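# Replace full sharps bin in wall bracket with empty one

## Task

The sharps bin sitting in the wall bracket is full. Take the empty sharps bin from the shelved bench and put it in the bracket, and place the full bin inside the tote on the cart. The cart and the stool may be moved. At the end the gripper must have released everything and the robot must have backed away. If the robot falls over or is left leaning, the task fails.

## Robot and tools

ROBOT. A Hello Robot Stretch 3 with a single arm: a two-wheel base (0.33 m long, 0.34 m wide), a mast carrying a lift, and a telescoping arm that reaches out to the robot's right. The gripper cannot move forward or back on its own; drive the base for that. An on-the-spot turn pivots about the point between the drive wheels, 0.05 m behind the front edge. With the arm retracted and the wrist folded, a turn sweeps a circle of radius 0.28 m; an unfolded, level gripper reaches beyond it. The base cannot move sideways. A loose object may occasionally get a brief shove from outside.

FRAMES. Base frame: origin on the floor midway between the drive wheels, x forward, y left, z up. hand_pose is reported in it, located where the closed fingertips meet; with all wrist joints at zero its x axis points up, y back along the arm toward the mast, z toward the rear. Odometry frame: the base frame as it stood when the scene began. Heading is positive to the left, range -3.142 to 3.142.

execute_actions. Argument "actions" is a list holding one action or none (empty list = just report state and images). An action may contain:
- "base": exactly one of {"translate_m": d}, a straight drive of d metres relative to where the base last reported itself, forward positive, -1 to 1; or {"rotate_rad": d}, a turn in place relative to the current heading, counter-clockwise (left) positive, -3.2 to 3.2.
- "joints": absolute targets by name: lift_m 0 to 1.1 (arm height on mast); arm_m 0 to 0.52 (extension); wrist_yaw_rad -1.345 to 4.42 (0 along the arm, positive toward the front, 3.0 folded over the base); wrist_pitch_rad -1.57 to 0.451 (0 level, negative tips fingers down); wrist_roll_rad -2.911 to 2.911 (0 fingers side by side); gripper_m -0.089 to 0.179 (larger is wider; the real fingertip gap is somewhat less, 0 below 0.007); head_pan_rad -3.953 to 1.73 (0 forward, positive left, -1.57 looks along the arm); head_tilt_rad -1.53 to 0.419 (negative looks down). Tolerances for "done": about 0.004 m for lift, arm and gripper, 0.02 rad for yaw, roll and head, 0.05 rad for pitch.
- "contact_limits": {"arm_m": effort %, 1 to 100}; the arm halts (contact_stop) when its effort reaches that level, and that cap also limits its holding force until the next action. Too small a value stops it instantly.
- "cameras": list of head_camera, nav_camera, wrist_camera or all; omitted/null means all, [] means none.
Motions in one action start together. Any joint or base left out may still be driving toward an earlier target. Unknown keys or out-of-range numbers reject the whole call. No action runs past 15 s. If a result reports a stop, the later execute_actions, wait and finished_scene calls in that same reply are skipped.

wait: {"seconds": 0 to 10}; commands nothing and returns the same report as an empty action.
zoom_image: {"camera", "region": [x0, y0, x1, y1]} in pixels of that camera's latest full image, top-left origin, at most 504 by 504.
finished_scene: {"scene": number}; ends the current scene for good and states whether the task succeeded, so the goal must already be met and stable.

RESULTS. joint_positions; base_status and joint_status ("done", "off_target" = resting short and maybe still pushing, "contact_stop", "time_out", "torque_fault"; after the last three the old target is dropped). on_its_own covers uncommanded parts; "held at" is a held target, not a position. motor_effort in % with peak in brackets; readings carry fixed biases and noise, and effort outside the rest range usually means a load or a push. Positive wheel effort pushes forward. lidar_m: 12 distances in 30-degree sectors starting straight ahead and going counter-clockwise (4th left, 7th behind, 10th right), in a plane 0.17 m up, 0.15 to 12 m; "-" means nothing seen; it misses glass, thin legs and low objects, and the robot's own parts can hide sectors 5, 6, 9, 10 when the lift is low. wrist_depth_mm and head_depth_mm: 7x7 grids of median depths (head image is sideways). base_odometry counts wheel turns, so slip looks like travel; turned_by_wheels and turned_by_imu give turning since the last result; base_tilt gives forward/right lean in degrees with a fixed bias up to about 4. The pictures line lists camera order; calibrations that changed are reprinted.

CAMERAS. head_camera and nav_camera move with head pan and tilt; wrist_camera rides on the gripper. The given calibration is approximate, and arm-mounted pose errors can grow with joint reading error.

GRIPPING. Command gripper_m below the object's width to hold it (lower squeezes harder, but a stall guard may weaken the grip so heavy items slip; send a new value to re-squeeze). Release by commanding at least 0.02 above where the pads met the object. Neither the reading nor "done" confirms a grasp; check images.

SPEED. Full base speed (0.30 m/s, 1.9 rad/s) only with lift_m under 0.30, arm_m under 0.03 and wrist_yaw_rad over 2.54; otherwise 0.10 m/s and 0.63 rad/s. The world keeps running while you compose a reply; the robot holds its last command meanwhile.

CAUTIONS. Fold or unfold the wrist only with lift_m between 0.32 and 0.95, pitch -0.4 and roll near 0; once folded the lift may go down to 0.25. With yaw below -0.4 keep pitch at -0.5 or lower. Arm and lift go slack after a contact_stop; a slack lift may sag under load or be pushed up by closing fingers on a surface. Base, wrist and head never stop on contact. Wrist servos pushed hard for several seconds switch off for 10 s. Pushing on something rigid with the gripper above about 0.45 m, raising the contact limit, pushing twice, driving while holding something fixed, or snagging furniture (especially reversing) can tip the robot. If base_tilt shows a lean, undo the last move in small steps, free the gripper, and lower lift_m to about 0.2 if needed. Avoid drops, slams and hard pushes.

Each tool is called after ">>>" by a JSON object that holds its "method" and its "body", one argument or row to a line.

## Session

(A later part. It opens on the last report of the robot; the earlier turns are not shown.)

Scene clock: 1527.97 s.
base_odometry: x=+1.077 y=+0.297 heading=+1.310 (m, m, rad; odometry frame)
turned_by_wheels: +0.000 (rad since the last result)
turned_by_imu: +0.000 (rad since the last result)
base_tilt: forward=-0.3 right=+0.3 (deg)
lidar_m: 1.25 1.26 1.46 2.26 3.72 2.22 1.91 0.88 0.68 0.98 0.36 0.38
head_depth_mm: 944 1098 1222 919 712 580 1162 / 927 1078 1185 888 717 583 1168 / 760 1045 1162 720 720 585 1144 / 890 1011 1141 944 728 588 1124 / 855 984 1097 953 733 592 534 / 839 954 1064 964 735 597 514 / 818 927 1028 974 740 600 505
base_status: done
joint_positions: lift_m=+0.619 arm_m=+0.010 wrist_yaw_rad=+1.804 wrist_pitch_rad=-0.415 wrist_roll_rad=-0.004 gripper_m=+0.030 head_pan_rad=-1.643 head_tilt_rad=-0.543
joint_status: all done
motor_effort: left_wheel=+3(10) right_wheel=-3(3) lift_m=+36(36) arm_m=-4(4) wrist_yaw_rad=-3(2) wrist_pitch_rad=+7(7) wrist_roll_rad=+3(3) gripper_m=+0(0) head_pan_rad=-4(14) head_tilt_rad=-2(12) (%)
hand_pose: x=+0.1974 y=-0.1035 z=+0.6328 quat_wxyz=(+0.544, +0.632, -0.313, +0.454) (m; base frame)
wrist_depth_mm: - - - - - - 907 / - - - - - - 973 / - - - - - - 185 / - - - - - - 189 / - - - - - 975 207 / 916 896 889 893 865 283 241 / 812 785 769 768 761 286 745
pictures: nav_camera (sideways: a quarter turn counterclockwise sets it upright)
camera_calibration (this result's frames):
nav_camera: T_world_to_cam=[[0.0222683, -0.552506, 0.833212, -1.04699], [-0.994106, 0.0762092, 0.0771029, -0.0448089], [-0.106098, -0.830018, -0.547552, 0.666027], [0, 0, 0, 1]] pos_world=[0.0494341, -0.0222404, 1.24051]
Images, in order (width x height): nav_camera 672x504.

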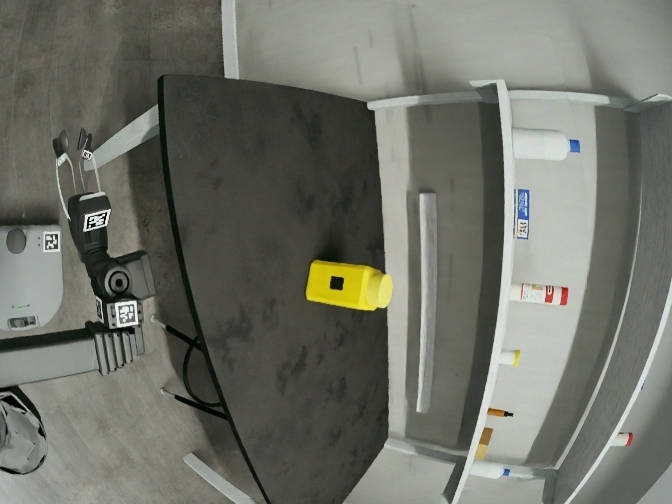

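>>> {"method": "execute_actions", "body": {
  "actions": [
    {"joints": {"lift_m": 0.775, "wrist_pitch_rad": 0.0}}
  ],
  "cameras": []
}}

>>> {"method": "execute_actions", "body": {
  "actions": [
    {"joints": {"wrist_yaw_rad": -0.22, "arm_m": 0.15, "gripper_m": 0.179}, "contact_limits": {"arm_m": 20}}
  ]
}}

Scene clock: 1543.57 s.
base_odometry: x=+1.077 y=+0.297 heading=+1.310 (m, m, rad; odometry frame)
turned_by_wheels: +0.000 (rad since the last result)
turned_by_imu: +0.000 (rad since the last result)
base_tilt: forward=-0.3 right=+0.3 (deg)
lidar_m: 1.25 1.25 1.46 2.26 3.71 2.22 1.91 0.88 0.69 0.98 0.36 0.38
head_depth_mm: 944 1096 1217 922 710 582 1244 / 926 1084 1185 889 715 583 - / 760 1046 1158 720 721 587 - / 886 1012 1132 946 726 590 533 / 857 985 1100 953 731 594 535 / 838 954 1063 961 738 597 514 / 821 929 1028 974 743 600 505
base_status: not commanded
joint_positions: lift_m=+0.774 arm_m=+0.010 wrist_yaw_rad=+1.804 wrist_pitch_rad=-0.020 wrist_roll_rad=-0.004 gripper_m=+0.030 head_pan_rad=-1.643 head_tilt_rad=-0.543
joint_status: all done
motor_effort: left_wheel=+3(3) right_wheel=-2(3) lift_m=+36(38) arm_m=-4(4) wrist_yaw_rad=-2(2) wrist_pitch_rad=+9(9) wrist_roll_rad=+3(3) gripper_m=+1(1) head_pan_rad=-3(4) head_tilt_rad=-3(3) (%)
hand_pose: x=+0.2275 y=-0.0963 z=+0.8839 quat_wxyz=(+0.445, +0.558, -0.432, +0.552) (m; base frame)
wrist_depth_mm: - - - - - - 925 / - - - - - - 928 / - - - - - - 958 / - - - - - - 961 / - - - - - - 973 / - - - - - - - / - - - - - - 248
pictures: none
No camera images: the call's "cameras" was empty. Leave "cameras" out to get every camera's image.

Scene clock: 1545.87 s.
base_odometry: x=+1.077 y=+0.297 heading=+1.310 (m, m, rad; odometry frame)
turned_by_wheels: +0.000 (rad since the last result)
turned_by_imu: +0.000 (rad since the last result)
base_tilt: forward=-0.3 right=+0.3 (deg)
lidar_m: 1.26 1.25 1.47 2.26 3.71 2.22 1.91 0.88 0.68 0.98 0.36 0.37
head_depth_mm: 949 1097 1224 925 712 - - / 926 1081 1184 891 743 - 1168 / 759 1043 1162 724 - - 1147 / 886 1011 1134 950 727 589 1130 / 854 983 1098 957 731 593 535 / 836 952 1065 965 736 597 514 / 817 924 1034 975 741 600 504
base_status: not commanded
joint_positions: lift_m=+0.774 arm_m=+0.150 wrist_yaw_rad=-0.216 wrist_pitch_rad=-0.020 wrist_roll_rad=-0.004 gripper_m=+0.179 head_pan_rad=-1.643 head_tilt_rad=-0.543
joint_status: all done
motor_effort: left_wheel=+3(3) right_wheel=-3(3) lift_m=+36(36) arm_m=+3(2) wrist_yaw_rad=-2(4) wrist_pitch_rad=+9(10) wrist_roll_rad=+3(3) gripper_m=+1(85) head_pan_rad=-4(3) head_tilt_rad=-2(3) (%)
contact_limits: arm_m 20 (drawing in: default 28, maximum 46; extending or still: default 37, maximum 62)
hand_pose: x=-0.0763 y=-0.5444 z=+0.8839 quat_wxyz=(+0.704, -0.069, -0.702, -0.084) (m; base frame)
wrist_depth_mm: 534 583 675 794 936 - - / 535 604 688 806 - - - / 535 580 246 819 - - - / 551 634 248 258 723 689 633 / 549 508 260 265 457 435 420 / - 362 271 276 327 305 312 / 270 282 275 265 258 254 249
pictures: head_camera (sideways: a quarter turn clockwise sets it upright), nav_camera (sideways: a quarter turn counterclockwise sets it upright), wrist_camera
camera_calibration (this result's frames):
head_camera: T_world_to_cam=[[0.0518604, 0.595848, -0.801421, 1.06941], [0.9985, -0.0168306, 0.0521001, -0.0698618], [0.0175554, -0.802921, -0.595827, 0.731845], [0, 0, 0, 1]] pos_world=[0.00144921, -0.0507677, 1.29674]
nav_camera: T_world_to_cam=[[0.0221977, -0.552677, 0.8331, -1.04685], [-0.994099, 0.0762984, 0.0771038, -0.0448101], [-0.106178, -0.829896, -0.547722, 0.666249], [0, 0, 0, 1]] pos_world=[0.0494327, -0.0222325, 1.2405]
wrist_camera: T_world_to_cam=[[-0.952919, 0.299706, -0.0460564, 0.124115], [0.122611, 0.241933, -0.962515, 1.0148], [-0.277329, -0.922846, -0.26729, -0.118509], [0, 0, 0, 1]] pos_world=[-0.0390198, -0.392076, 0.950797]
Images, in order (width x height): head_camera 896x504, nav_camera 672x504, wrist_camera 644x364.

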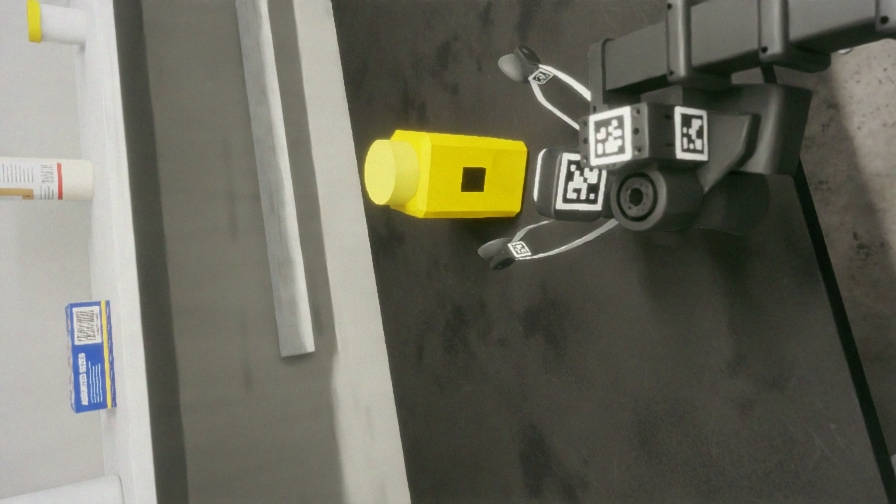

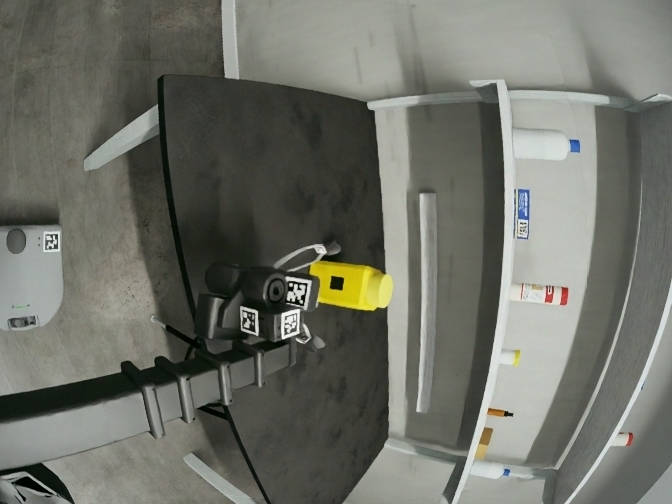

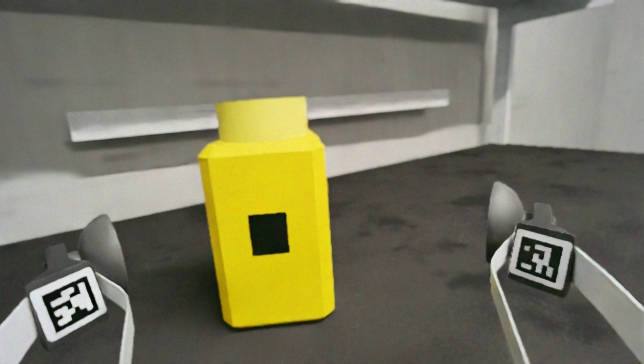

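>>> {"method": "zoom_image", "body": {
  "camera": "wrist_camera",
  "region": [170, 80, 370, 340]
}}

Region (170, 80, 370, 340) of wrist_camera's 644x364 image, scaled by 1.938; it fills the left 388 columns of this view, and the rest is white.

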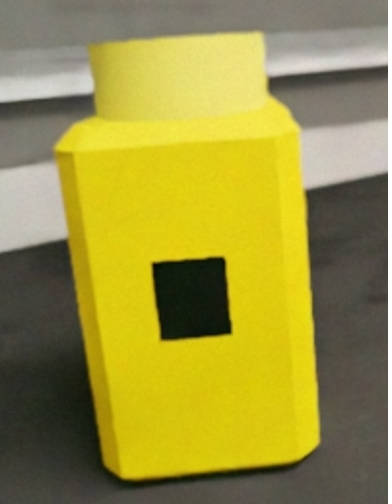

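>>> {"method": "execute_actions", "body": {
  "actions": [
    {"base": {"translate_m": -0.015}, "joints": {"wrist_yaw_rad": -0.13, "arm_m": 0.285}, "contact_limits": {"arm_m": 20}}
  ],
  "cameras": ["wrist_camera", "head_camera"]
}}

Scene clock: 1623.67 s.
base_odometry: x=+1.073 y=+0.282 heading=+1.310 (m, m, rad; odometry frame)
turned_by_wheels: +0.000 (rad since the last result)
turned_by_imu: +0.001 (rad since the last result)
base_tilt: forward=-0.3 right=+0.4 (deg)
lidar_m: 1.27 1.27 1.48 2.26 3.72 2.20 1.90 0.87 0.68 0.98 0.37 0.38
head_depth_mm: 949 1104 1224 921 735 - - / 932 1085 1185 1013 - 570 1174 / 760 1043 1154 699 - 586 1153 / 889 1015 1135 924 726 589 1132 / 862 988 1103 957 729 593 535 / 837 953 1067 965 737 597 524 / 831 931 1033 972 740 601 504
base_status: done
joint_positions: lift_m=+0.774 arm_m=+0.285 wrist_yaw_rad=-0.132 wrist_pitch_rad=-0.020 wrist_roll_rad=-0.004 gripper_m=+0.179 head_pan_rad=-1.643 head_tilt_rad=-0.543
joint_status: all done
motor_effort: left_wheel=+3(5) right_wheel=-2(4) lift_m=+36(36) arm_m=+3(0) wrist_yaw_rad=+1(1) wrist_pitch_rad=+10(10) wrist_roll_rad=+3(3) gripper_m=+1(1) head_pan_rad=-4(3) head_tilt_rad=-3(3) (%)
contact_limits: arm_m 20 (drawing in: default 28, maximum 46; extending or still: default 37, maximum 62)
hand_pose: x=-0.0552 y=-0.6832 z=+0.8840 quat_wxyz=(+0.707, -0.039, -0.704, -0.054) (m; base frame)
wrist_depth_mm: 436 476 545 623 706 876 - / 449 484 549 612 728 866 - / 439 444 471 117 751 945 - / 462 520 125 119 120 677 640 / 463 510 118 117 118 442 416 / - 358 124 122 123 308 307 / 268 279 130 127 129 253 245
pictures: head_camera (sideways: a quarter turn clockwise sets it upright), wrist_camera
camera_calibration (this result's frames):
head_camera: T_world_to_cam=[[0.0518796, 0.595877, -0.801398, 1.06938], [0.998499, -0.016861, 0.0521022, -0.0698645], [0.0175341, -0.802899, -0.595857, 0.731884], [0, 0, 0, 1]] pos_world=[0.00144778, -0.0507674, 1.29674]
wrist_camera: T_world_to_cam=[[-0.974676, 0.218828, -0.0460642, 0.129365], [0.101904, 0.251269, -0.962538, 1.05105], [-0.199056, -0.942856, -0.267205, -0.250094], [0, 0, 0, 1]] pos_world=[-0.0307995, -0.528208, 0.950806]
Images, in order (width x height): head_camera 896x504, wrist_camera 644x364.

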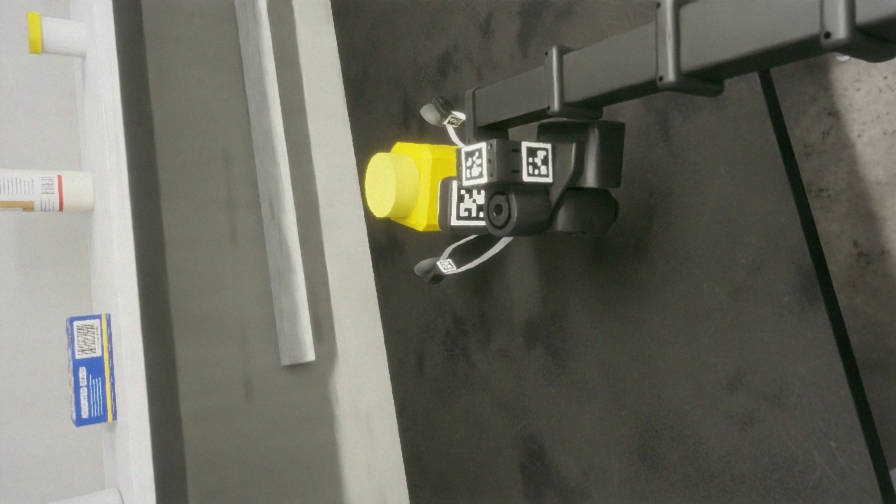

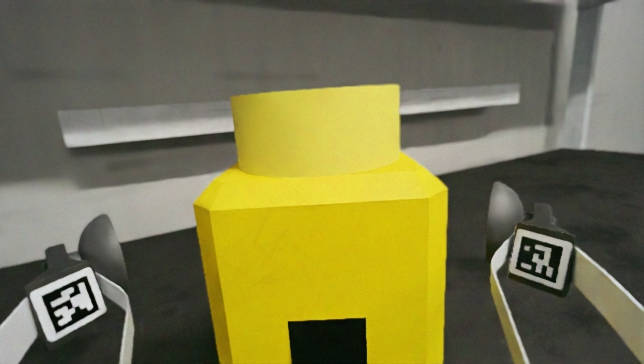

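>>> {"method": "zoom_image", "body": {
  "camera": "wrist_camera",
  "region": [160, 60, 500, 364]
}}

Region (160, 60, 500, 364) of wrist_camera's 644x364 image, scaled by 1.482; it fills the top 451 rows of this view, and the rest is white.

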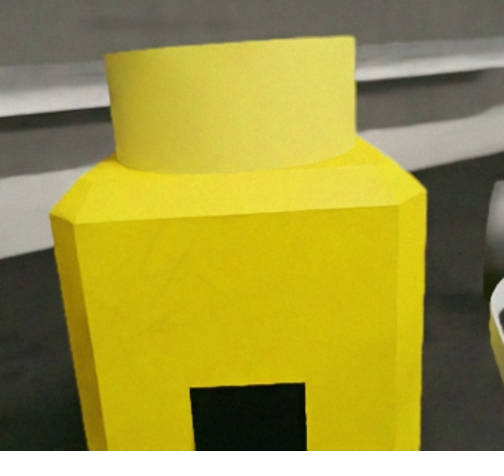

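>>> {"method": "execute_actions", "body": {
  "actions": [
    {"joints": {"arm_m": 0.296, "gripper_m": 0.06}, "contact_limits": {"arm_m": 20}}
  ],
  "cameras": ["wrist_camera", "head_camera"]
}}

Scene clock: 1658.20 s.
base_odometry: x=+1.073 y=+0.282 heading=+1.310 (m, m, rad; odometry frame)
turned_by_wheels: +0.000 (rad since the last result)
turned_by_imu: +0.000 (rad since the last result)
base_tilt: forward=-0.3 right=+0.3 (deg)
lidar_m: 1.27 1.27 1.48 2.26 3.71 2.21 1.89 0.87 0.68 0.98 0.37 0.38
head_depth_mm: 951 1104 1228 919 732 - - / 935 1084 1182 971 673 569 1165 / 760 1049 1160 716 657 588 1148 / 891 1013 1136 904 725 590 1129 / 862 986 1104 954 733 593 534 / 836 956 1069 959 734 596 524 / 829 929 1032 974 742 600 505
base_status: not commanded
joint_positions: lift_m=+0.774 arm_m=+0.296 wrist_yaw_rad=-0.132 wrist_pitch_rad=-0.020 wrist_roll_rad=-0.004 gripper_m=+0.061 head_pan_rad=-1.643 head_tilt_rad=-0.543
joint_status: all done
motor_effort: left_wheel=+3(3) right_wheel=-2(2) lift_m=+36(36) arm_m=+3(4) wrist_yaw_rad=+2(2) wrist_pitch_rad=+9(9) wrist_roll_rad=+3(3) gripper_m=-22(94) head_pan_rad=-4(3) head_tilt_rad=-3(2) (%)
contact_limits: arm_m 20 (drawing in: default 28, maximum 46; extending or still: default 37, maximum 62)
hand_pose: x=-0.0552 y=-0.6942 z=+0.8840 quat_wxyz=(+0.707, -0.039, -0.704, -0.054) (m; base frame)
wrist_depth_mm: 426 471 526 606 728 854 988 / 438 474 531 590 710 843 - / 434 437 128 120 760 953 - / 453 496 122 121 128 678 631 / 462 493 117 119 122 438 413 / 373 - 122 124 127 312 311 / 297 274 128 129 134 251 247
pictures: head_camera (sideways: a quarter turn clockwise sets it upright), wrist_camera
camera_calibration (this result's frames):
head_camera: T_world_to_cam=[[0.05188, 0.595883, -0.801394, 1.06937], [0.998499, -0.0168614, 0.0521026, -0.0698651], [0.0175344, -0.802895, -0.595863, 0.731892], [0, 0, 0, 1]] pos_world=[0.00144778, -0.0507673, 1.29674]
wrist_camera: T_world_to_cam=[[-0.974701, 0.218714, -0.0460611, 0.131723], [0.101872, 0.251281, -0.962538, 1.05382], [-0.198947, -0.942879, -0.267205, -0.26049], [0, 0, 0, 1]] pos_world=[-0.0307878, -0.539226, 0.950806]
Images, in order (width x height): head_camera 896x504, wrist_camera 644x364.

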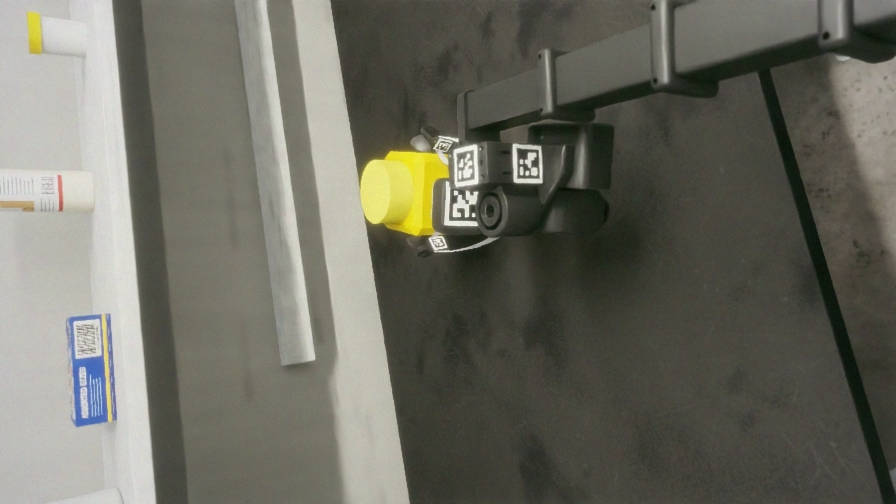

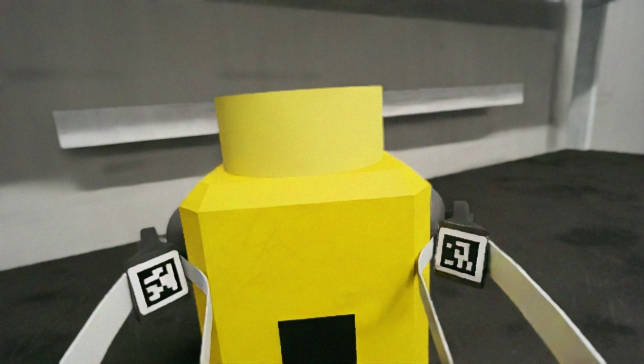

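>>> {"method": "execute_actions", "body": {
  "actions": [
    {"joints": {"lift_m": 0.815}}
  ],
  "cameras": ["wrist_camera"]
}}

Scene clock: 1736.57 s.
base_odometry: x=+1.073 y=+0.282 heading=+1.310 (m, m, rad; odometry frame)
turned_by_wheels: +0.000 (rad since the last result)
turned_by_imu: +0.000 (rad since the last result)
base_tilt: forward=-0.3 right=+0.4 (deg)
lidar_m: 1.27 1.27 1.48 2.25 3.71 2.20 1.89 0.87 0.68 0.98 0.37 0.38
head_depth_mm: 951 1101 1220 924 756 - 1159 / 930 1085 1178 1009 673 582 1171 / 759 1054 1052 - 677 587 1145 / 893 1015 1134 908 714 589 1126 / 862 991 1105 949 732 593 535 / 837 959 1069 964 739 597 524 / 829 922 1035 971 744 601 505
base_status: not commanded
joint_positions: lift_m=+0.814 arm_m=+0.296 wrist_yaw_rad=-0.132 wrist_pitch_rad=-0.030 wrist_roll_rad=-0.004 gripper_m=+0.067 head_pan_rad=-1.643 head_tilt_rad=-0.543
joint_status: all done
on_its_own: gripper_m is held at +0.066, not at your +0.060, by its stall guard, which is not easing now
motor_effort: left_wheel=+3(3) right_wheel=-2(1) lift_m=+37(38) arm_m=+2(3) wrist_yaw_rad=+1(2) wrist_pitch_rad=+14(15) wrist_roll_rad=+3(3) gripper_m=-19(19) head_pan_rad=-3(4) head_tilt_rad=-2(3) (%)
hand_pose: x=-0.0551 y=-0.6939 z=+0.9213 quat_wxyz=(+0.707, -0.036, -0.704, -0.058) (m; base frame)
wrist_depth_mm: 424 468 527 599 716 841 941 / 427 473 520 594 738 877 - / 436 466 130 121 677 888 - / 450 508 122 121 128 791 731 / 474 515 118 119 121 504 487 / 447 - 122 124 127 364 366 / 345 328 127 128 132 298 291
pictures: wrist_camera
camera_calibration (this result's frames):
wrist_camera: T_world_to_cam=[[-0.97464, 0.219176, -0.0451564, 0.132905], [0.103175, 0.261058, -0.959794, 1.094], [-0.198575, -0.940112, -0.277051, -0.239201], [0, 0, 0, 1]] pos_world=[-0.030838, -0.539603, 0.989746]
Images, in order (width x height): wrist_camera 644x364.

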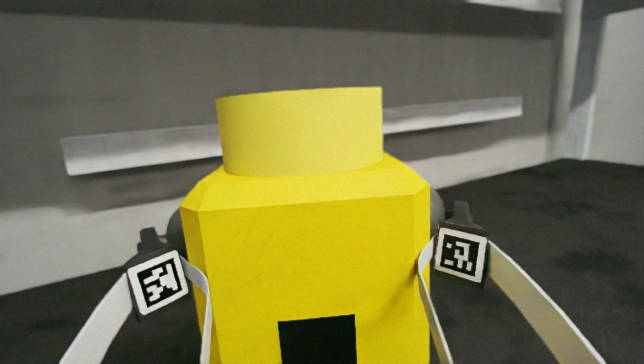

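>>> {"method": "execute_actions", "body": {
  "actions": [
    {"base": {"rotate_rad": -1.114}, "joints": {"arm_m": 0.01, "head_pan_rad": -0.8, "head_tilt_rad": -0.7}, "contact_limits": {"arm_m": 25}}
  ],
  "cameras": ["wrist_camera", "nav_camera"]
}}

Scene clock: 1750.80 s.
base_odometry: x=+1.073 y=+0.282 heading=+0.196 (m, m, rad; odometry frame)
turned_by_wheels: -1.114 (rad since the last result)
turned_by_imu: -1.106 (rad since the last result)
base_tilt: forward=-0.3 right=+0.4 (deg)
lidar_m: 0.40 0.37 1.28 1.27 1.43 2.26 3.71 2.31 1.90 1.25 0.68 0.98
head_depth_mm: 1323 1335 966 756 1279 1283 1114 / 1193 1313 977 764 679 1292 1126 / 1130 1240 991 772 633 1278 1138 / 1061 1202 997 775 634 1258 1139 / 995 1112 1006 784 640 578 1143 / 945 1013 1026 792 643 544 1146 / 890 956 1031 799 650 547 1112
base_status: done
joint_positions: lift_m=+0.814 arm_m=+0.010 wrist_yaw_rad=-0.131 wrist_pitch_rad=-0.031 wrist_roll_rad=-0.004 gripper_m=+0.067 head_pan_rad=-0.807 head_tilt_rad=-0.691
joint_status: all done
on_its_own: gripper_m is held at +0.066, not at your +0.060, by its stall guard, which is not easing now
motor_effort: left_wheel=+3(11) right_wheel=-2(7) lift_m=+37(36) arm_m=-5(6) wrist_yaw_rad=+1(3) wrist_pitch_rad=+15(14) wrist_roll_rad=+3(3) gripper_m=-19(19) head_pan_rad=+5(48) head_tilt_rad=-4(18) (%)
contact_limits: arm_m 25 (drawing in: default 28, maximum 46; extending or still: default 37, maximum 62)
hand_pose: x=-0.0549 y=-0.4084 z=+0.9211 quat_wxyz=(+0.707, -0.035, -0.704, -0.058) (m; base frame)
wrist_depth_mm: - - - - - - - / - - - - - - - / - - 130 120 - - - / - - 122 121 128 - - / 639 664 117 119 121 - - / 439 - 122 124 127 - - / 351 - 127 128 132 - -
pictures: nav_camera (sideways: a quarter turn counterclockwise sets it upright), wrist_camera
camera_calibration (this result's frames):
nav_camera: T_world_to_cam=[[0.505828, -0.43842, 0.742917, -0.932237], [-0.715122, -0.694756, 0.0769051, -0.0462384], [0.482429, -0.570177, -0.664951, 0.81516], [0, 0, 0, 1]] pos_world=[0.0452286, 0.02395, 1.23817]
wrist_camera: T_world_to_cam=[[-0.97481, 0.21843, -0.0451013, 0.0701633], [0.103042, 0.261713, -0.95963, 1.01942], [-0.197808, -0.940104, -0.277627, 0.0297487], [0, 0, 0, 1]] pos_world=[-0.0307624, -0.254153, 0.989686]
Images, in order (width x height): nav_camera 672x504, wrist_camera 644x364.

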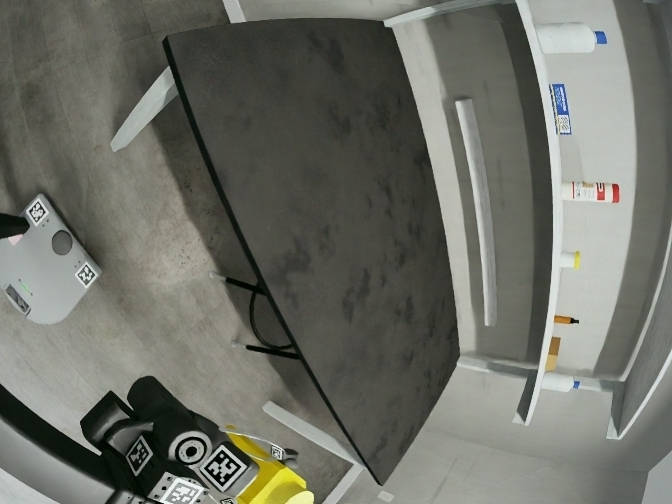

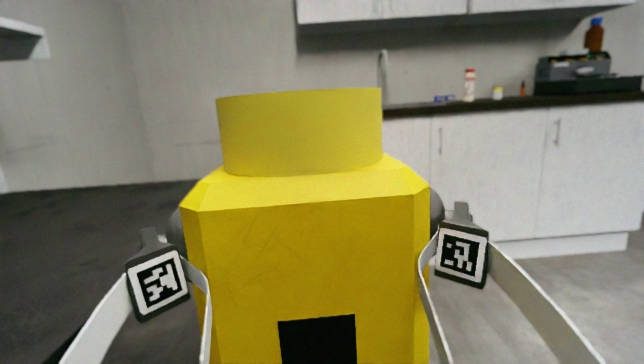

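>>> {"method": "execute_actions", "body": {
  "actions": [
    {"base": {"translate_m": -0.22}, "joints": {"lift_m": 0.60, "head_pan_rad": -0.3, "head_tilt_rad": -1.0}}
  ],
  "cameras": []
}}

>>> {"method": "execute_actions", "body": {
  "actions": [
    {"base": {"translate_m": -0.30}, "joints": {"lift_m": 0.29, "wrist_yaw_rad": 2.62}}
  ]
}}

Scene clock: 1768.17 s.
base_odometry: x=+0.857 y=+0.239 heading=+0.196 (m, m, rad; odometry frame)
turned_by_wheels: +0.000 (rad since the last result)
turned_by_imu: +0.001 (rad since the last result)
base_tilt: forward=-0.3 right=+0.4 (deg)
lidar_m: 0.59 1.45 1.31 1.30 1.47 2.08 3.49 2.26 1.86 1.28 0.96 0.82
head_depth_mm: 895 759 763 1415 1295 1172 1085 / 910 768 710 1463 1296 1182 1096 / 920 775 712 1469 1308 1184 - / 931 784 719 1479 1321 1198 1124 / 944 795 713 1504 1318 1204 1109 / 957 802 721 1432 1342 1212 1107 / 1121 829 730 1527 1355 1221 1114
base_status: done
joint_positions: lift_m=+0.601 arm_m=+0.010 wrist_yaw_rad=-0.131 wrist_pitch_rad=-0.031 wrist_roll_rad=-0.004 gripper_m=+0.067 head_pan_rad=-0.307 head_tilt_rad=-0.988
joint_status: all done
on_its_own: gripper_m is held at +0.066, not at your +0.060, by its stall guard, which is not easing now
motor_effort: left_wheel=+3(5) right_wheel=-2(5) lift_m=+14(34) arm_m=-4(4) wrist_yaw_rad=+1(1) wrist_pitch_rad=+15(15) wrist_roll_rad=+3(3) gripper_m=-19(19) head_pan_rad=+5(41) head_tilt_rad=-5(23) (%)
hand_pose: x=-0.0549 y=-0.4084 z=+0.7071 quat_wxyz=(+0.707, -0.035, -0.704, -0.058) (m; base frame)
wrist_depth_mm: - - - - - - - / - - - - - - - / 701 - 129 121 - - - / - - 123 121 128 - - / - - 118 119 121 - - / - - 122 124 127 - - / - - 127 129 132 - -
pictures: none
No camera images: the call's "cameras" was empty. Leave "cameras" out to get every camera's image.

Scene clock: 1772.70 s.
base_odometry: x=+0.563 y=+0.181 heading=+0.196 (m, m, rad; odometry frame)
turned_by_wheels: +0.000 (rad since the last result)
turned_by_imu: +0.001 (rad since the last result)
base_tilt: forward=-0.3 right=+0.4 (deg)
lidar_m: 0.89 1.66 1.37 1.38 1.54 1.84 3.18 2.19 1.80 1.79 1.14 1.06
head_depth_mm: 891 1271 1604 1450 1296 1174 1068 / 907 1682 1625 1446 1304 1185 - / 915 1696 1667 1479 1308 1191 - / 931 1672 1673 1477 1320 1204 750 / 942 1695 1703 1497 1341 1208 1087 / 952 916 1636 1478 1343 1209 1103 / 966 911 1732 1527 1360 1220 1111
base_status: done
joint_positions: lift_m=+0.291 arm_m=+0.010 wrist_yaw_rad=+2.618 wrist_pitch_rad=-0.032 wrist_roll_rad=-0.004 gripper_m=+0.067 head_pan_rad=-0.307 head_tilt_rad=-0.989
joint_status: all done
on_its_own: gripper_m is held at +0.066, not at your +0.060, by its stall guard, which is not easing now
motor_effort: left_wheel=+3(14) right_wheel=-2(6) lift_m=+15(15) arm_m=-4(4) wrist_yaw_rad=+1(5) wrist_pitch_rad=+15(15) wrist_roll_rad=+3(3) gripper_m=-19(19) head_pan_rad=+4(5) head_tilt_rad=-5(5) (%)
hand_pose: x=+0.1064 y=+0.0659 z=+0.3969 quat_wxyz=(+0.195, +0.684, -0.171, +0.682) (m; base frame)
wrist_depth_mm: - - - - - - - / - - - - - - - / - - 130 120 - - - / - - 122 121 129 - - / - - 118 119 122 - 954 / 926 - 122 124 127 755 727 / 708 676 128 129 132 627 608
pictures: head_camera (sideways: a quarter turn clockwise sets it upright), nav_camera (sideways: a quarter turn counterclockwise sets it upright), wrist_camera
camera_calibration (this result's frames):
head_camera: T_world_to_cam=[[-0.841278, 0.275508, -0.465132, 0.636673], [0.274853, 0.958873, 0.070838, -0.089806], [0.465519, -0.0682485, -0.882403, 1.10177], [0, 0, 0, 1]] pos_world=[0.0474093, -0.0141018, 1.2747]
nav_camera: T_world_to_cam=[[0.834025, -0.199, 0.514588, -0.636734], [-0.272989, -0.95936, 0.0714494, -0.0418038], [0.479456, -0.200068, -0.854456, 1.0616], [0, 0, 0, 1]] pos_world=[0.0106515, 0.0455757, 1.23773]
wrist_camera: T_world_to_cam=[[0.817209, -0.574583, -0.0449979, -0.0382609], [-0.195855, -0.203431, -0.9593, 0.437932], [0.542043, 0.792761, -0.278781, 0.169566], [0, 0, 0, 1]] pos_world=[0.0251262, -0.0673205, 0.465658]
Images, in order (width x height): head_camera 896x504, nav_camera 672x504, wrist_camera 644x364.

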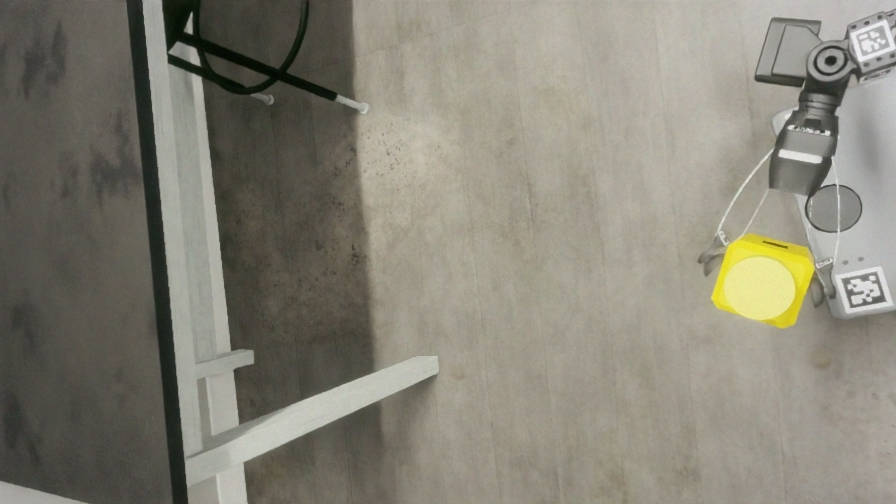

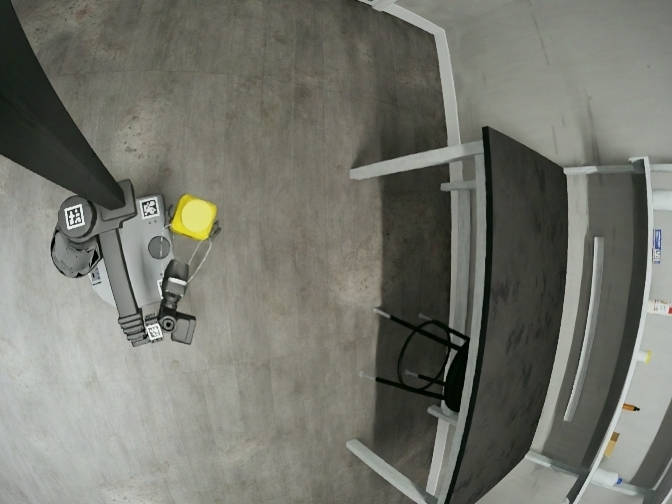

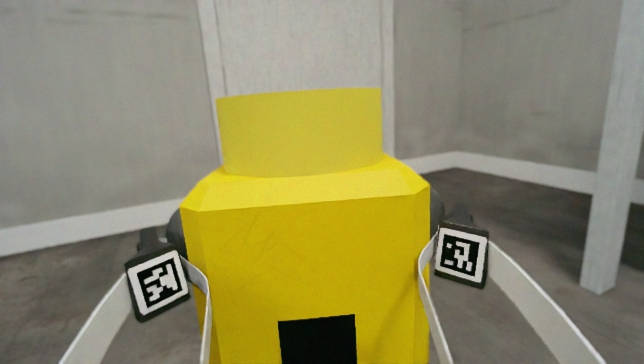

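>>> {"method": "execute_actions", "body": {
  "actions": [
    {"base": {"translate_m": -1.0}, "joints": {"head_pan_rad": -1.57, "head_tilt_rad": -0.35}}
  ],
  "cameras": []
}}

>>> {"method": "execute_actions", "body": {
  "actions": [
    {"base": {"translate_m": -1.0}}
  ],
  "cameras": ["wrist_camera", "nav_camera"]
}}

Scene clock: 1786.47 s.
base_odometry: x=-0.418 y=-0.014 heading=+0.196 (m, m, rad; odometry frame)
turned_by_wheels: +0.000 (rad since the last result)
turned_by_imu: +0.003 (rad since the last result)
base_tilt: forward=-0.3 right=+0.4 (deg)
lidar_m: 1.89 1.91 1.57 1.37 1.28 2.21 2.19 2.44 1.62 1.61 1.80 2.03
head_depth_mm: 1515 1856 1567 1631 1764 1645 1325 / 1541 1966 1602 1678 1841 1653 1330 / 1583 2021 1807 1734 1909 1665 1341 / 1631 2090 1830 1793 1952 1668 1337 / 1691 2150 1854 1864 2051 1670 1354 / 1735 2190 2195 1922 2071 1689 1355 / 1791 2279 2117 2001 2148 1695 1359
base_status: done
joint_positions: lift_m=+0.291 arm_m=+0.010 wrist_yaw_rad=+2.618 wrist_pitch_rad=-0.032 wrist_roll_rad=-0.004 gripper_m=+0.067 head_pan_rad=-1.563 head_tilt_rad=-0.360
joint_status: all done
on_its_own: gripper_m is held at +0.066, not at your +0.060, by its stall guard, which is not easing now
motor_effort: left_wheel=+3(9) right_wheel=-2(8) lift_m=+15(15) arm_m=-4(4) wrist_yaw_rad=+2(2) wrist_pitch_rad=+15(15) wrist_roll_rad=+3(3) gripper_m=-19(19) head_pan_rad=-3(48) head_tilt_rad=+5(32) (%)
hand_pose: x=+0.1064 y=+0.0659 z=+0.3969 quat_wxyz=(+0.195, +0.684, -0.171, +0.682) (m; base frame)
wrist_depth_mm: - - - - - - - / - - - - - - - / - - 129 120 - - - / - - 122 121 128 - - / - - 118 119 121 - - / 938 - 122 124 127 754 759 / 696 661 127 128 132 619 603
pictures: none
No camera images: the call's "cameras" was empty. Leave "cameras" out to get every camera's image.

Scene clock: 1791.57 s.
base_odometry: x=-1.398 y=-0.209 heading=+0.196 (m, m, rad; odometry frame)
turned_by_wheels: +0.000 (rad since the last result)
turned_by_imu: +0.002 (rad since the last result)
base_tilt: forward=-0.3 right=+0.3 (deg)
lidar_m: 2.90 2.13 1.35 1.34 1.46 1.21 1.21 1.34 2.04 1.59 1.59 2.54
head_depth_mm: 1628 1727 1863 2059 2153 1642 1329 / 1672 1793 1945 2126 2160 1644 1339 / 1732 1845 2001 2211 2175 1650 1340 / 1769 1898 2073 2258 2197 1662 1345 / 1575 1932 1853 1832 1957 1674 1352 / 1560 1971 1650 1700 1908 1680 1350 / 1609 2082 1703 1772 1973 1700 1368
base_status: done
joint_positions: lift_m=+0.291 arm_m=+0.010 wrist_yaw_rad=+2.618 wrist_pitch_rad=-0.032 wrist_roll_rad=-0.004 gripper_m=+0.067 head_pan_rad=-1.563 head_tilt_rad=-0.359
joint_status: not commanded
on_its_own: gripper_m is held at +0.066, not at your +0.060, by its stall guard, which is not easing now
motor_effort: left_wheel=+3(9) right_wheel=-1(7) lift_m=+15(15) arm_m=-4(4) wrist_yaw_rad=+2(1) wrist_pitch_rad=+15(15) wrist_roll_rad=+3(3) gripper_m=-20(20) head_pan_rad=-4(4) head_tilt_rad=+4(5) (%)
hand_pose: x=+0.1064 y=+0.0659 z=+0.3969 quat_wxyz=(+0.195, +0.684, -0.171, +0.682) (m; base frame)
wrist_depth_mm: - - - - - - - / - - - - - - - / - - 130 120 - - - / - - 123 121 128 - - / - - 118 120 122 - - / 937 - 122 124 127 761 736 / 702 671 128 128 133 624 607
pictures: nav_camera (sideways: a quarter turn counterclockwise sets it upright), wrist_camera
camera_calibration (this result's frames):
nav_camera: T_world_to_cam=[[0.0650376, -0.387623, 0.919521, -1.15983], [-0.997126, 0.0106265, 0.0750063, -0.0420791], [-0.0388454, -0.921757, -0.385818, 0.455169], [0, 0, 0, 1]] pos_world=[0.0511555, -0.0295746, 1.24525]
wrist_camera: T_world_to_cam=[[0.817209, -0.574583, -0.0449978, -0.0382609], [-0.195855, -0.203431, -0.9593, 0.437932], [0.542043, 0.792761, -0.278781, 0.169566], [0, 0, 0, 1]] pos_world=[0.0251262, -0.0673205, 0.465658]
Images, in order (width x height): nav_camera 672x504, wrist_camera 644x364.

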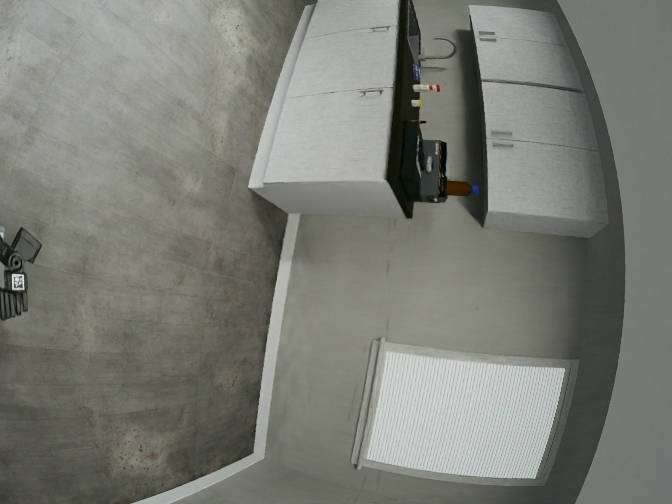

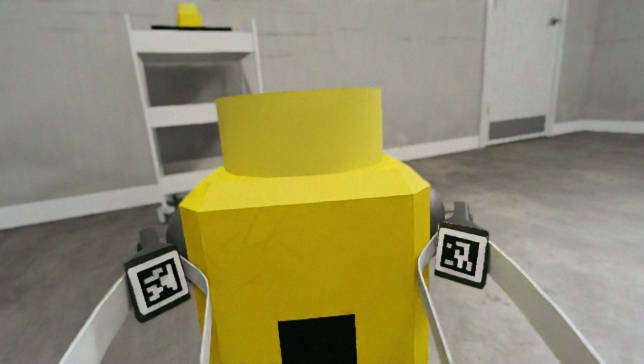

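>>> {"method": "execute_actions", "body": {
  "actions": []
}}

Scene clock: 1811.03 s.
base_odometry: x=-1.398 y=-0.209 heading=+0.196 (m, m, rad; odometry frame)
turned_by_wheels: +0.000 (rad since the last result)
turned_by_imu: +0.000 (rad since the last result)
base_tilt: forward=-0.3 right=+0.3 (deg)
lidar_m: 2.90 2.13 1.35 1.34 1.47 1.21 1.21 1.34 2.04 1.59 1.59 2.54
head_depth_mm: 1629 1736 1865 2059 2170 1647 1331 / 1675 1792 1945 2111 2180 1656 1332 / 1721 1845 2000 2211 2176 1657 1330 / 1770 1897 2070 2260 2203 1660 1343 / 1574 1944 1863 1831 1953 1667 1344 / 1553 1960 1653 1704 1918 1690 1355 / 1601 2086 1714 1764 1981 1688 1361
base_status: done
joint_positions: lift_m=+0.291 arm_m=+0.010 wrist_yaw_rad=+2.618 wrist_pitch_rad=-0.032 wrist_roll_rad=-0.004 gripper_m=+0.067 head_pan_rad=-1.563 head_tilt_rad=-0.359
joint_status: not commanded
on_its_own: gripper_m is held at +0.066, not at your +0.060, by its stall guard, which is not easing now
motor_effort: left_wheel=+2(9) right_wheel=-2(7) lift_m=+15(15) arm_m=-3(4) wrist_yaw_rad=+1(1) wrist_pitch_rad=+15(15) wrist_roll_rad=+3(3) gripper_m=-20(20) head_pan_rad=-4(4) head_tilt_rad=+4(5) (%)
hand_pose: x=+0.1064 y=+0.0659 z=+0.3969 quat_wxyz=(+0.195, +0.684, -0.171, +0.682) (m; base frame)
wrist_depth_mm: - - - - - - - / - - - - - - - / - - 130 121 - - - / - - 123 121 128 - - / - - 118 119 122 - - / 909 - 122 123 127 749 762 / 710 669 128 128 132 618 595
pictures: head_camera (sideways: a quarter turn clockwise sets it upright), nav_camera (sideways: a quarter turn counterclockwise sets it upright), wrist_camera
camera_calibration (this result's frames):
head_camera: T_world_to_cam=[[0.00529486, 0.441549, -0.897222, 1.19462], [0.996585, 0.0716113, 0.0411232, -0.0555706], [0.0824092, -0.894375, -0.439661, 0.528263], [0, 0, 0, 1]] pos_world=[0.00552176, -0.0510377, 1.30638]
nav_camera: T_world_to_cam=[[0.0650376, -0.387623, 0.919521, -1.15983], [-0.997126, 0.0106266, 0.0750063, -0.0420791], [-0.0388455, -0.921757, -0.385818, 0.455169], [0, 0, 0, 1]] pos_world=[0.0511555, -0.0295746, 1.24525]
wrist_camera: T_world_to_cam=[[0.817209, -0.574583, -0.0449979, -0.0382609], [-0.195855, -0.203431, -0.9593, 0.437932], [0.542043, 0.792761, -0.278781, 0.169566], [0, 0, 0, 1]] pos_world=[0.0251262, -0.0673205, 0.465658]
Images, in order (width x height): head_camera 896x504, nav_camera 672x504, wrist_camera 644x364.

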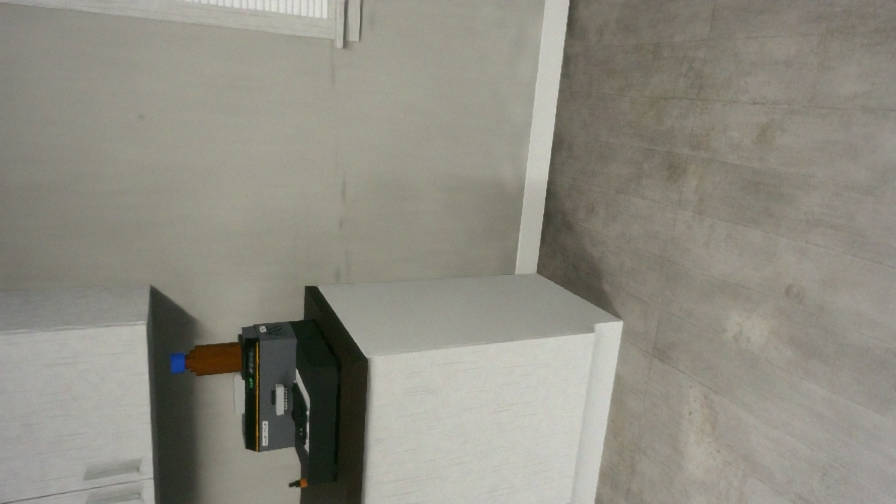

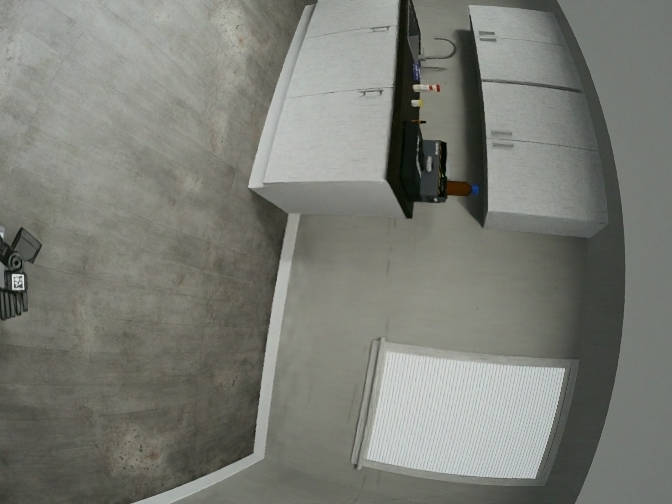

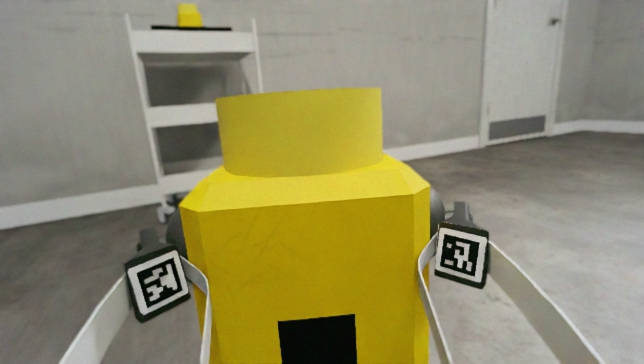

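>>> {"method": "execute_actions", "body": {
  "actions": [
    {"base": {"translate_m": -0.505}, "joints": {"head_pan_rad": -1.57, "head_tilt_rad": -0.35}}
  ],
  "cameras": []
}}

>>> {"method": "execute_actions", "body": {
  "actions": [
    {"base": {"rotate_rad": -1.766}}
  ],
  "cameras": ["head_camera", "nav_camera"]
}}

Scene clock: 1825.93 s.
base_odometry: x=-1.894 y=-0.308 heading=+0.196 (m, m, rad; odometry frame)
turned_by_wheels: +0.000 (rad since the last result)
turned_by_imu: +0.002 (rad since the last result)
base_tilt: forward=-0.3 right=+0.3 (deg)
lidar_m: 3.39 2.24 1.50 1.64 0.86 0.71 0.71 0.79 1.26 1.94 1.79 2.37
head_depth_mm: 1547 1661 1803 1939 2049 1657 1327 / 1594 1715 1859 2018 2148 1647 1334 / 1637 1750 1913 2090 2178 1670 1332 / 1681 1822 1973 2162 2192 1671 1347 / 1727 1870 2031 2244 2234 1677 1347 / 1774 1928 2101 2281 2209 1687 1353 / 1775 1992 2006 1972 2036 1697 1350
base_status: done
joint_positions: lift_m=+0.291 arm_m=+0.010 wrist_yaw_rad=+2.618 wrist_pitch_rad=-0.032 wrist_roll_rad=-0.004 gripper_m=+0.067 head_pan_rad=-1.563 head_tilt_rad=-0.359
joint_status: all done
on_its_own: gripper_m is held at +0.066, not at your +0.060, by its stall guard, which is not easing now
motor_effort: left_wheel=+2(7) right_wheel=-2(5) lift_m=+14(14) arm_m=-4(4) wrist_yaw_rad=+2(2) wrist_pitch_rad=+15(15) wrist_roll_rad=+3(3) gripper_m=-20(19) head_pan_rad=-4(3) head_tilt_rad=+4(5) (%)
hand_pose: x=+0.1064 y=+0.0659 z=+0.3969 quat_wxyz=(+0.195, +0.684, -0.171, +0.682) (m; base frame)
wrist_depth_mm: - - - - - - - / - - - - - - - / - - 130 120 - - - / - - 123 121 129 - - / - - 118 119 122 - - / 924 - 122 124 127 764 794 / 701 665 128 128 132 612 601
pictures: none
No camera images: the call's "cameras" was empty. Leave "cameras" out to get every camera's image.

Scene clock: 1828.30 s.
base_odometry: x=-1.894 y=-0.308 heading=-1.569 (m, m, rad; odometry frame)
turned_by_wheels: -1.766 (rad since the last result)
turned_by_imu: -1.749 (rad since the last result)
base_tilt: forward=-0.3 right=+0.3 (deg)
lidar_m: 1.94 1.79 1.89 3.36 2.63 1.50 1.79 1.01 0.74 0.71 0.73 0.99
head_depth_mm: 554 596 646 703 778 861 972 / 557 599 650 712 784 876 984 / 561 605 655 718 788 883 996 / 565 609 663 722 801 893 1006 / 569 614 668 731 811 903 1023 / 573 620 672 737 814 912 1035 / 578 623 679 746 824 928 1054
base_status: done
joint_positions: lift_m=+0.291 arm_m=+0.010 wrist_yaw_rad=+2.618 wrist_pitch_rad=-0.032 wrist_roll_rad=-0.004 gripper_m=+0.067 head_pan_rad=-1.563 head_tilt_rad=-0.359
joint_status: not commanded
on_its_own: gripper_m is held at +0.066, not at your +0.060, by its stall guard, which is not easing now
motor_effort: left_wheel=+3(16) right_wheel=-2(6) lift_m=+15(14) arm_m=-4(4) wrist_yaw_rad=+2(2) wrist_pitch_rad=+15(15) wrist_roll_rad=+3(3) gripper_m=-19(19) head_pan_rad=-3(4) head_tilt_rad=+4(4) (%)
hand_pose: x=+0.1064 y=+0.0659 z=+0.3969 quat_wxyz=(+0.195, +0.684, -0.171, +0.682) (m; base frame)
wrist_depth_mm: - - - - - - - / - - - - - - - / - - 129 120 - - - / - - 122 120 129 - - / - - 118 119 122 - - / 908 - 122 124 127 746 747 / 710 673 128 128 132 609 593
pictures: head_camera (sideways: a quarter turn clockwise sets it upright), nav_camera (sideways: a quarter turn counterclockwise sets it upright)
camera_calibration (this result's frames):
head_camera: T_world_to_cam=[[0.00542879, 0.441009, -0.897486, 1.19496], [0.996605, 0.0713428, 0.041085, -0.055521], [0.082148, -0.894662, -0.439125, 0.527567], [0, 0, 0, 1]] pos_world=[0.00550672, -0.0510348, 1.30641]
nav_camera: T_world_to_cam=[[0.0649194, -0.387091, 0.919753, -1.16013], [-0.997124, 0.0109649, 0.0749952, -0.0420648], [-0.039115, -0.921976, -0.385266, 0.454452], [0, 0, 0, 1]] pos_world=[0.051147, -0.0296218, 1.24527]
Images, in order (width x height): head_camera 896x504, nav_camera 672x504.

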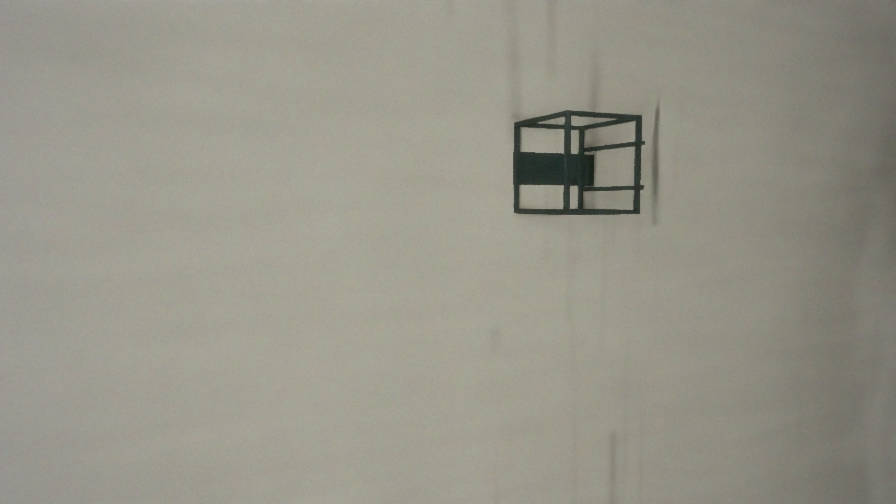

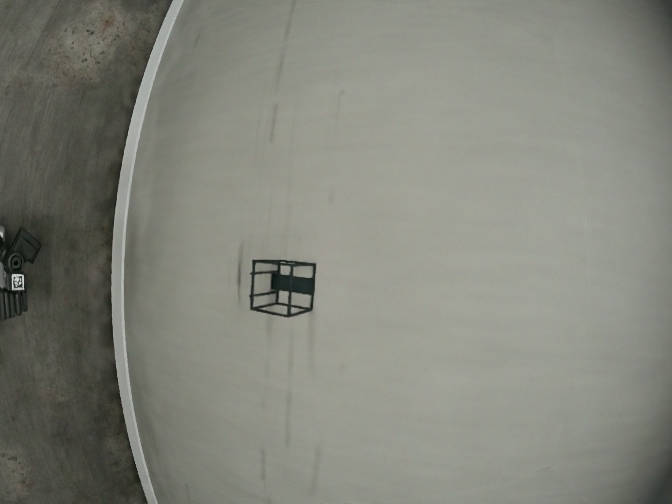

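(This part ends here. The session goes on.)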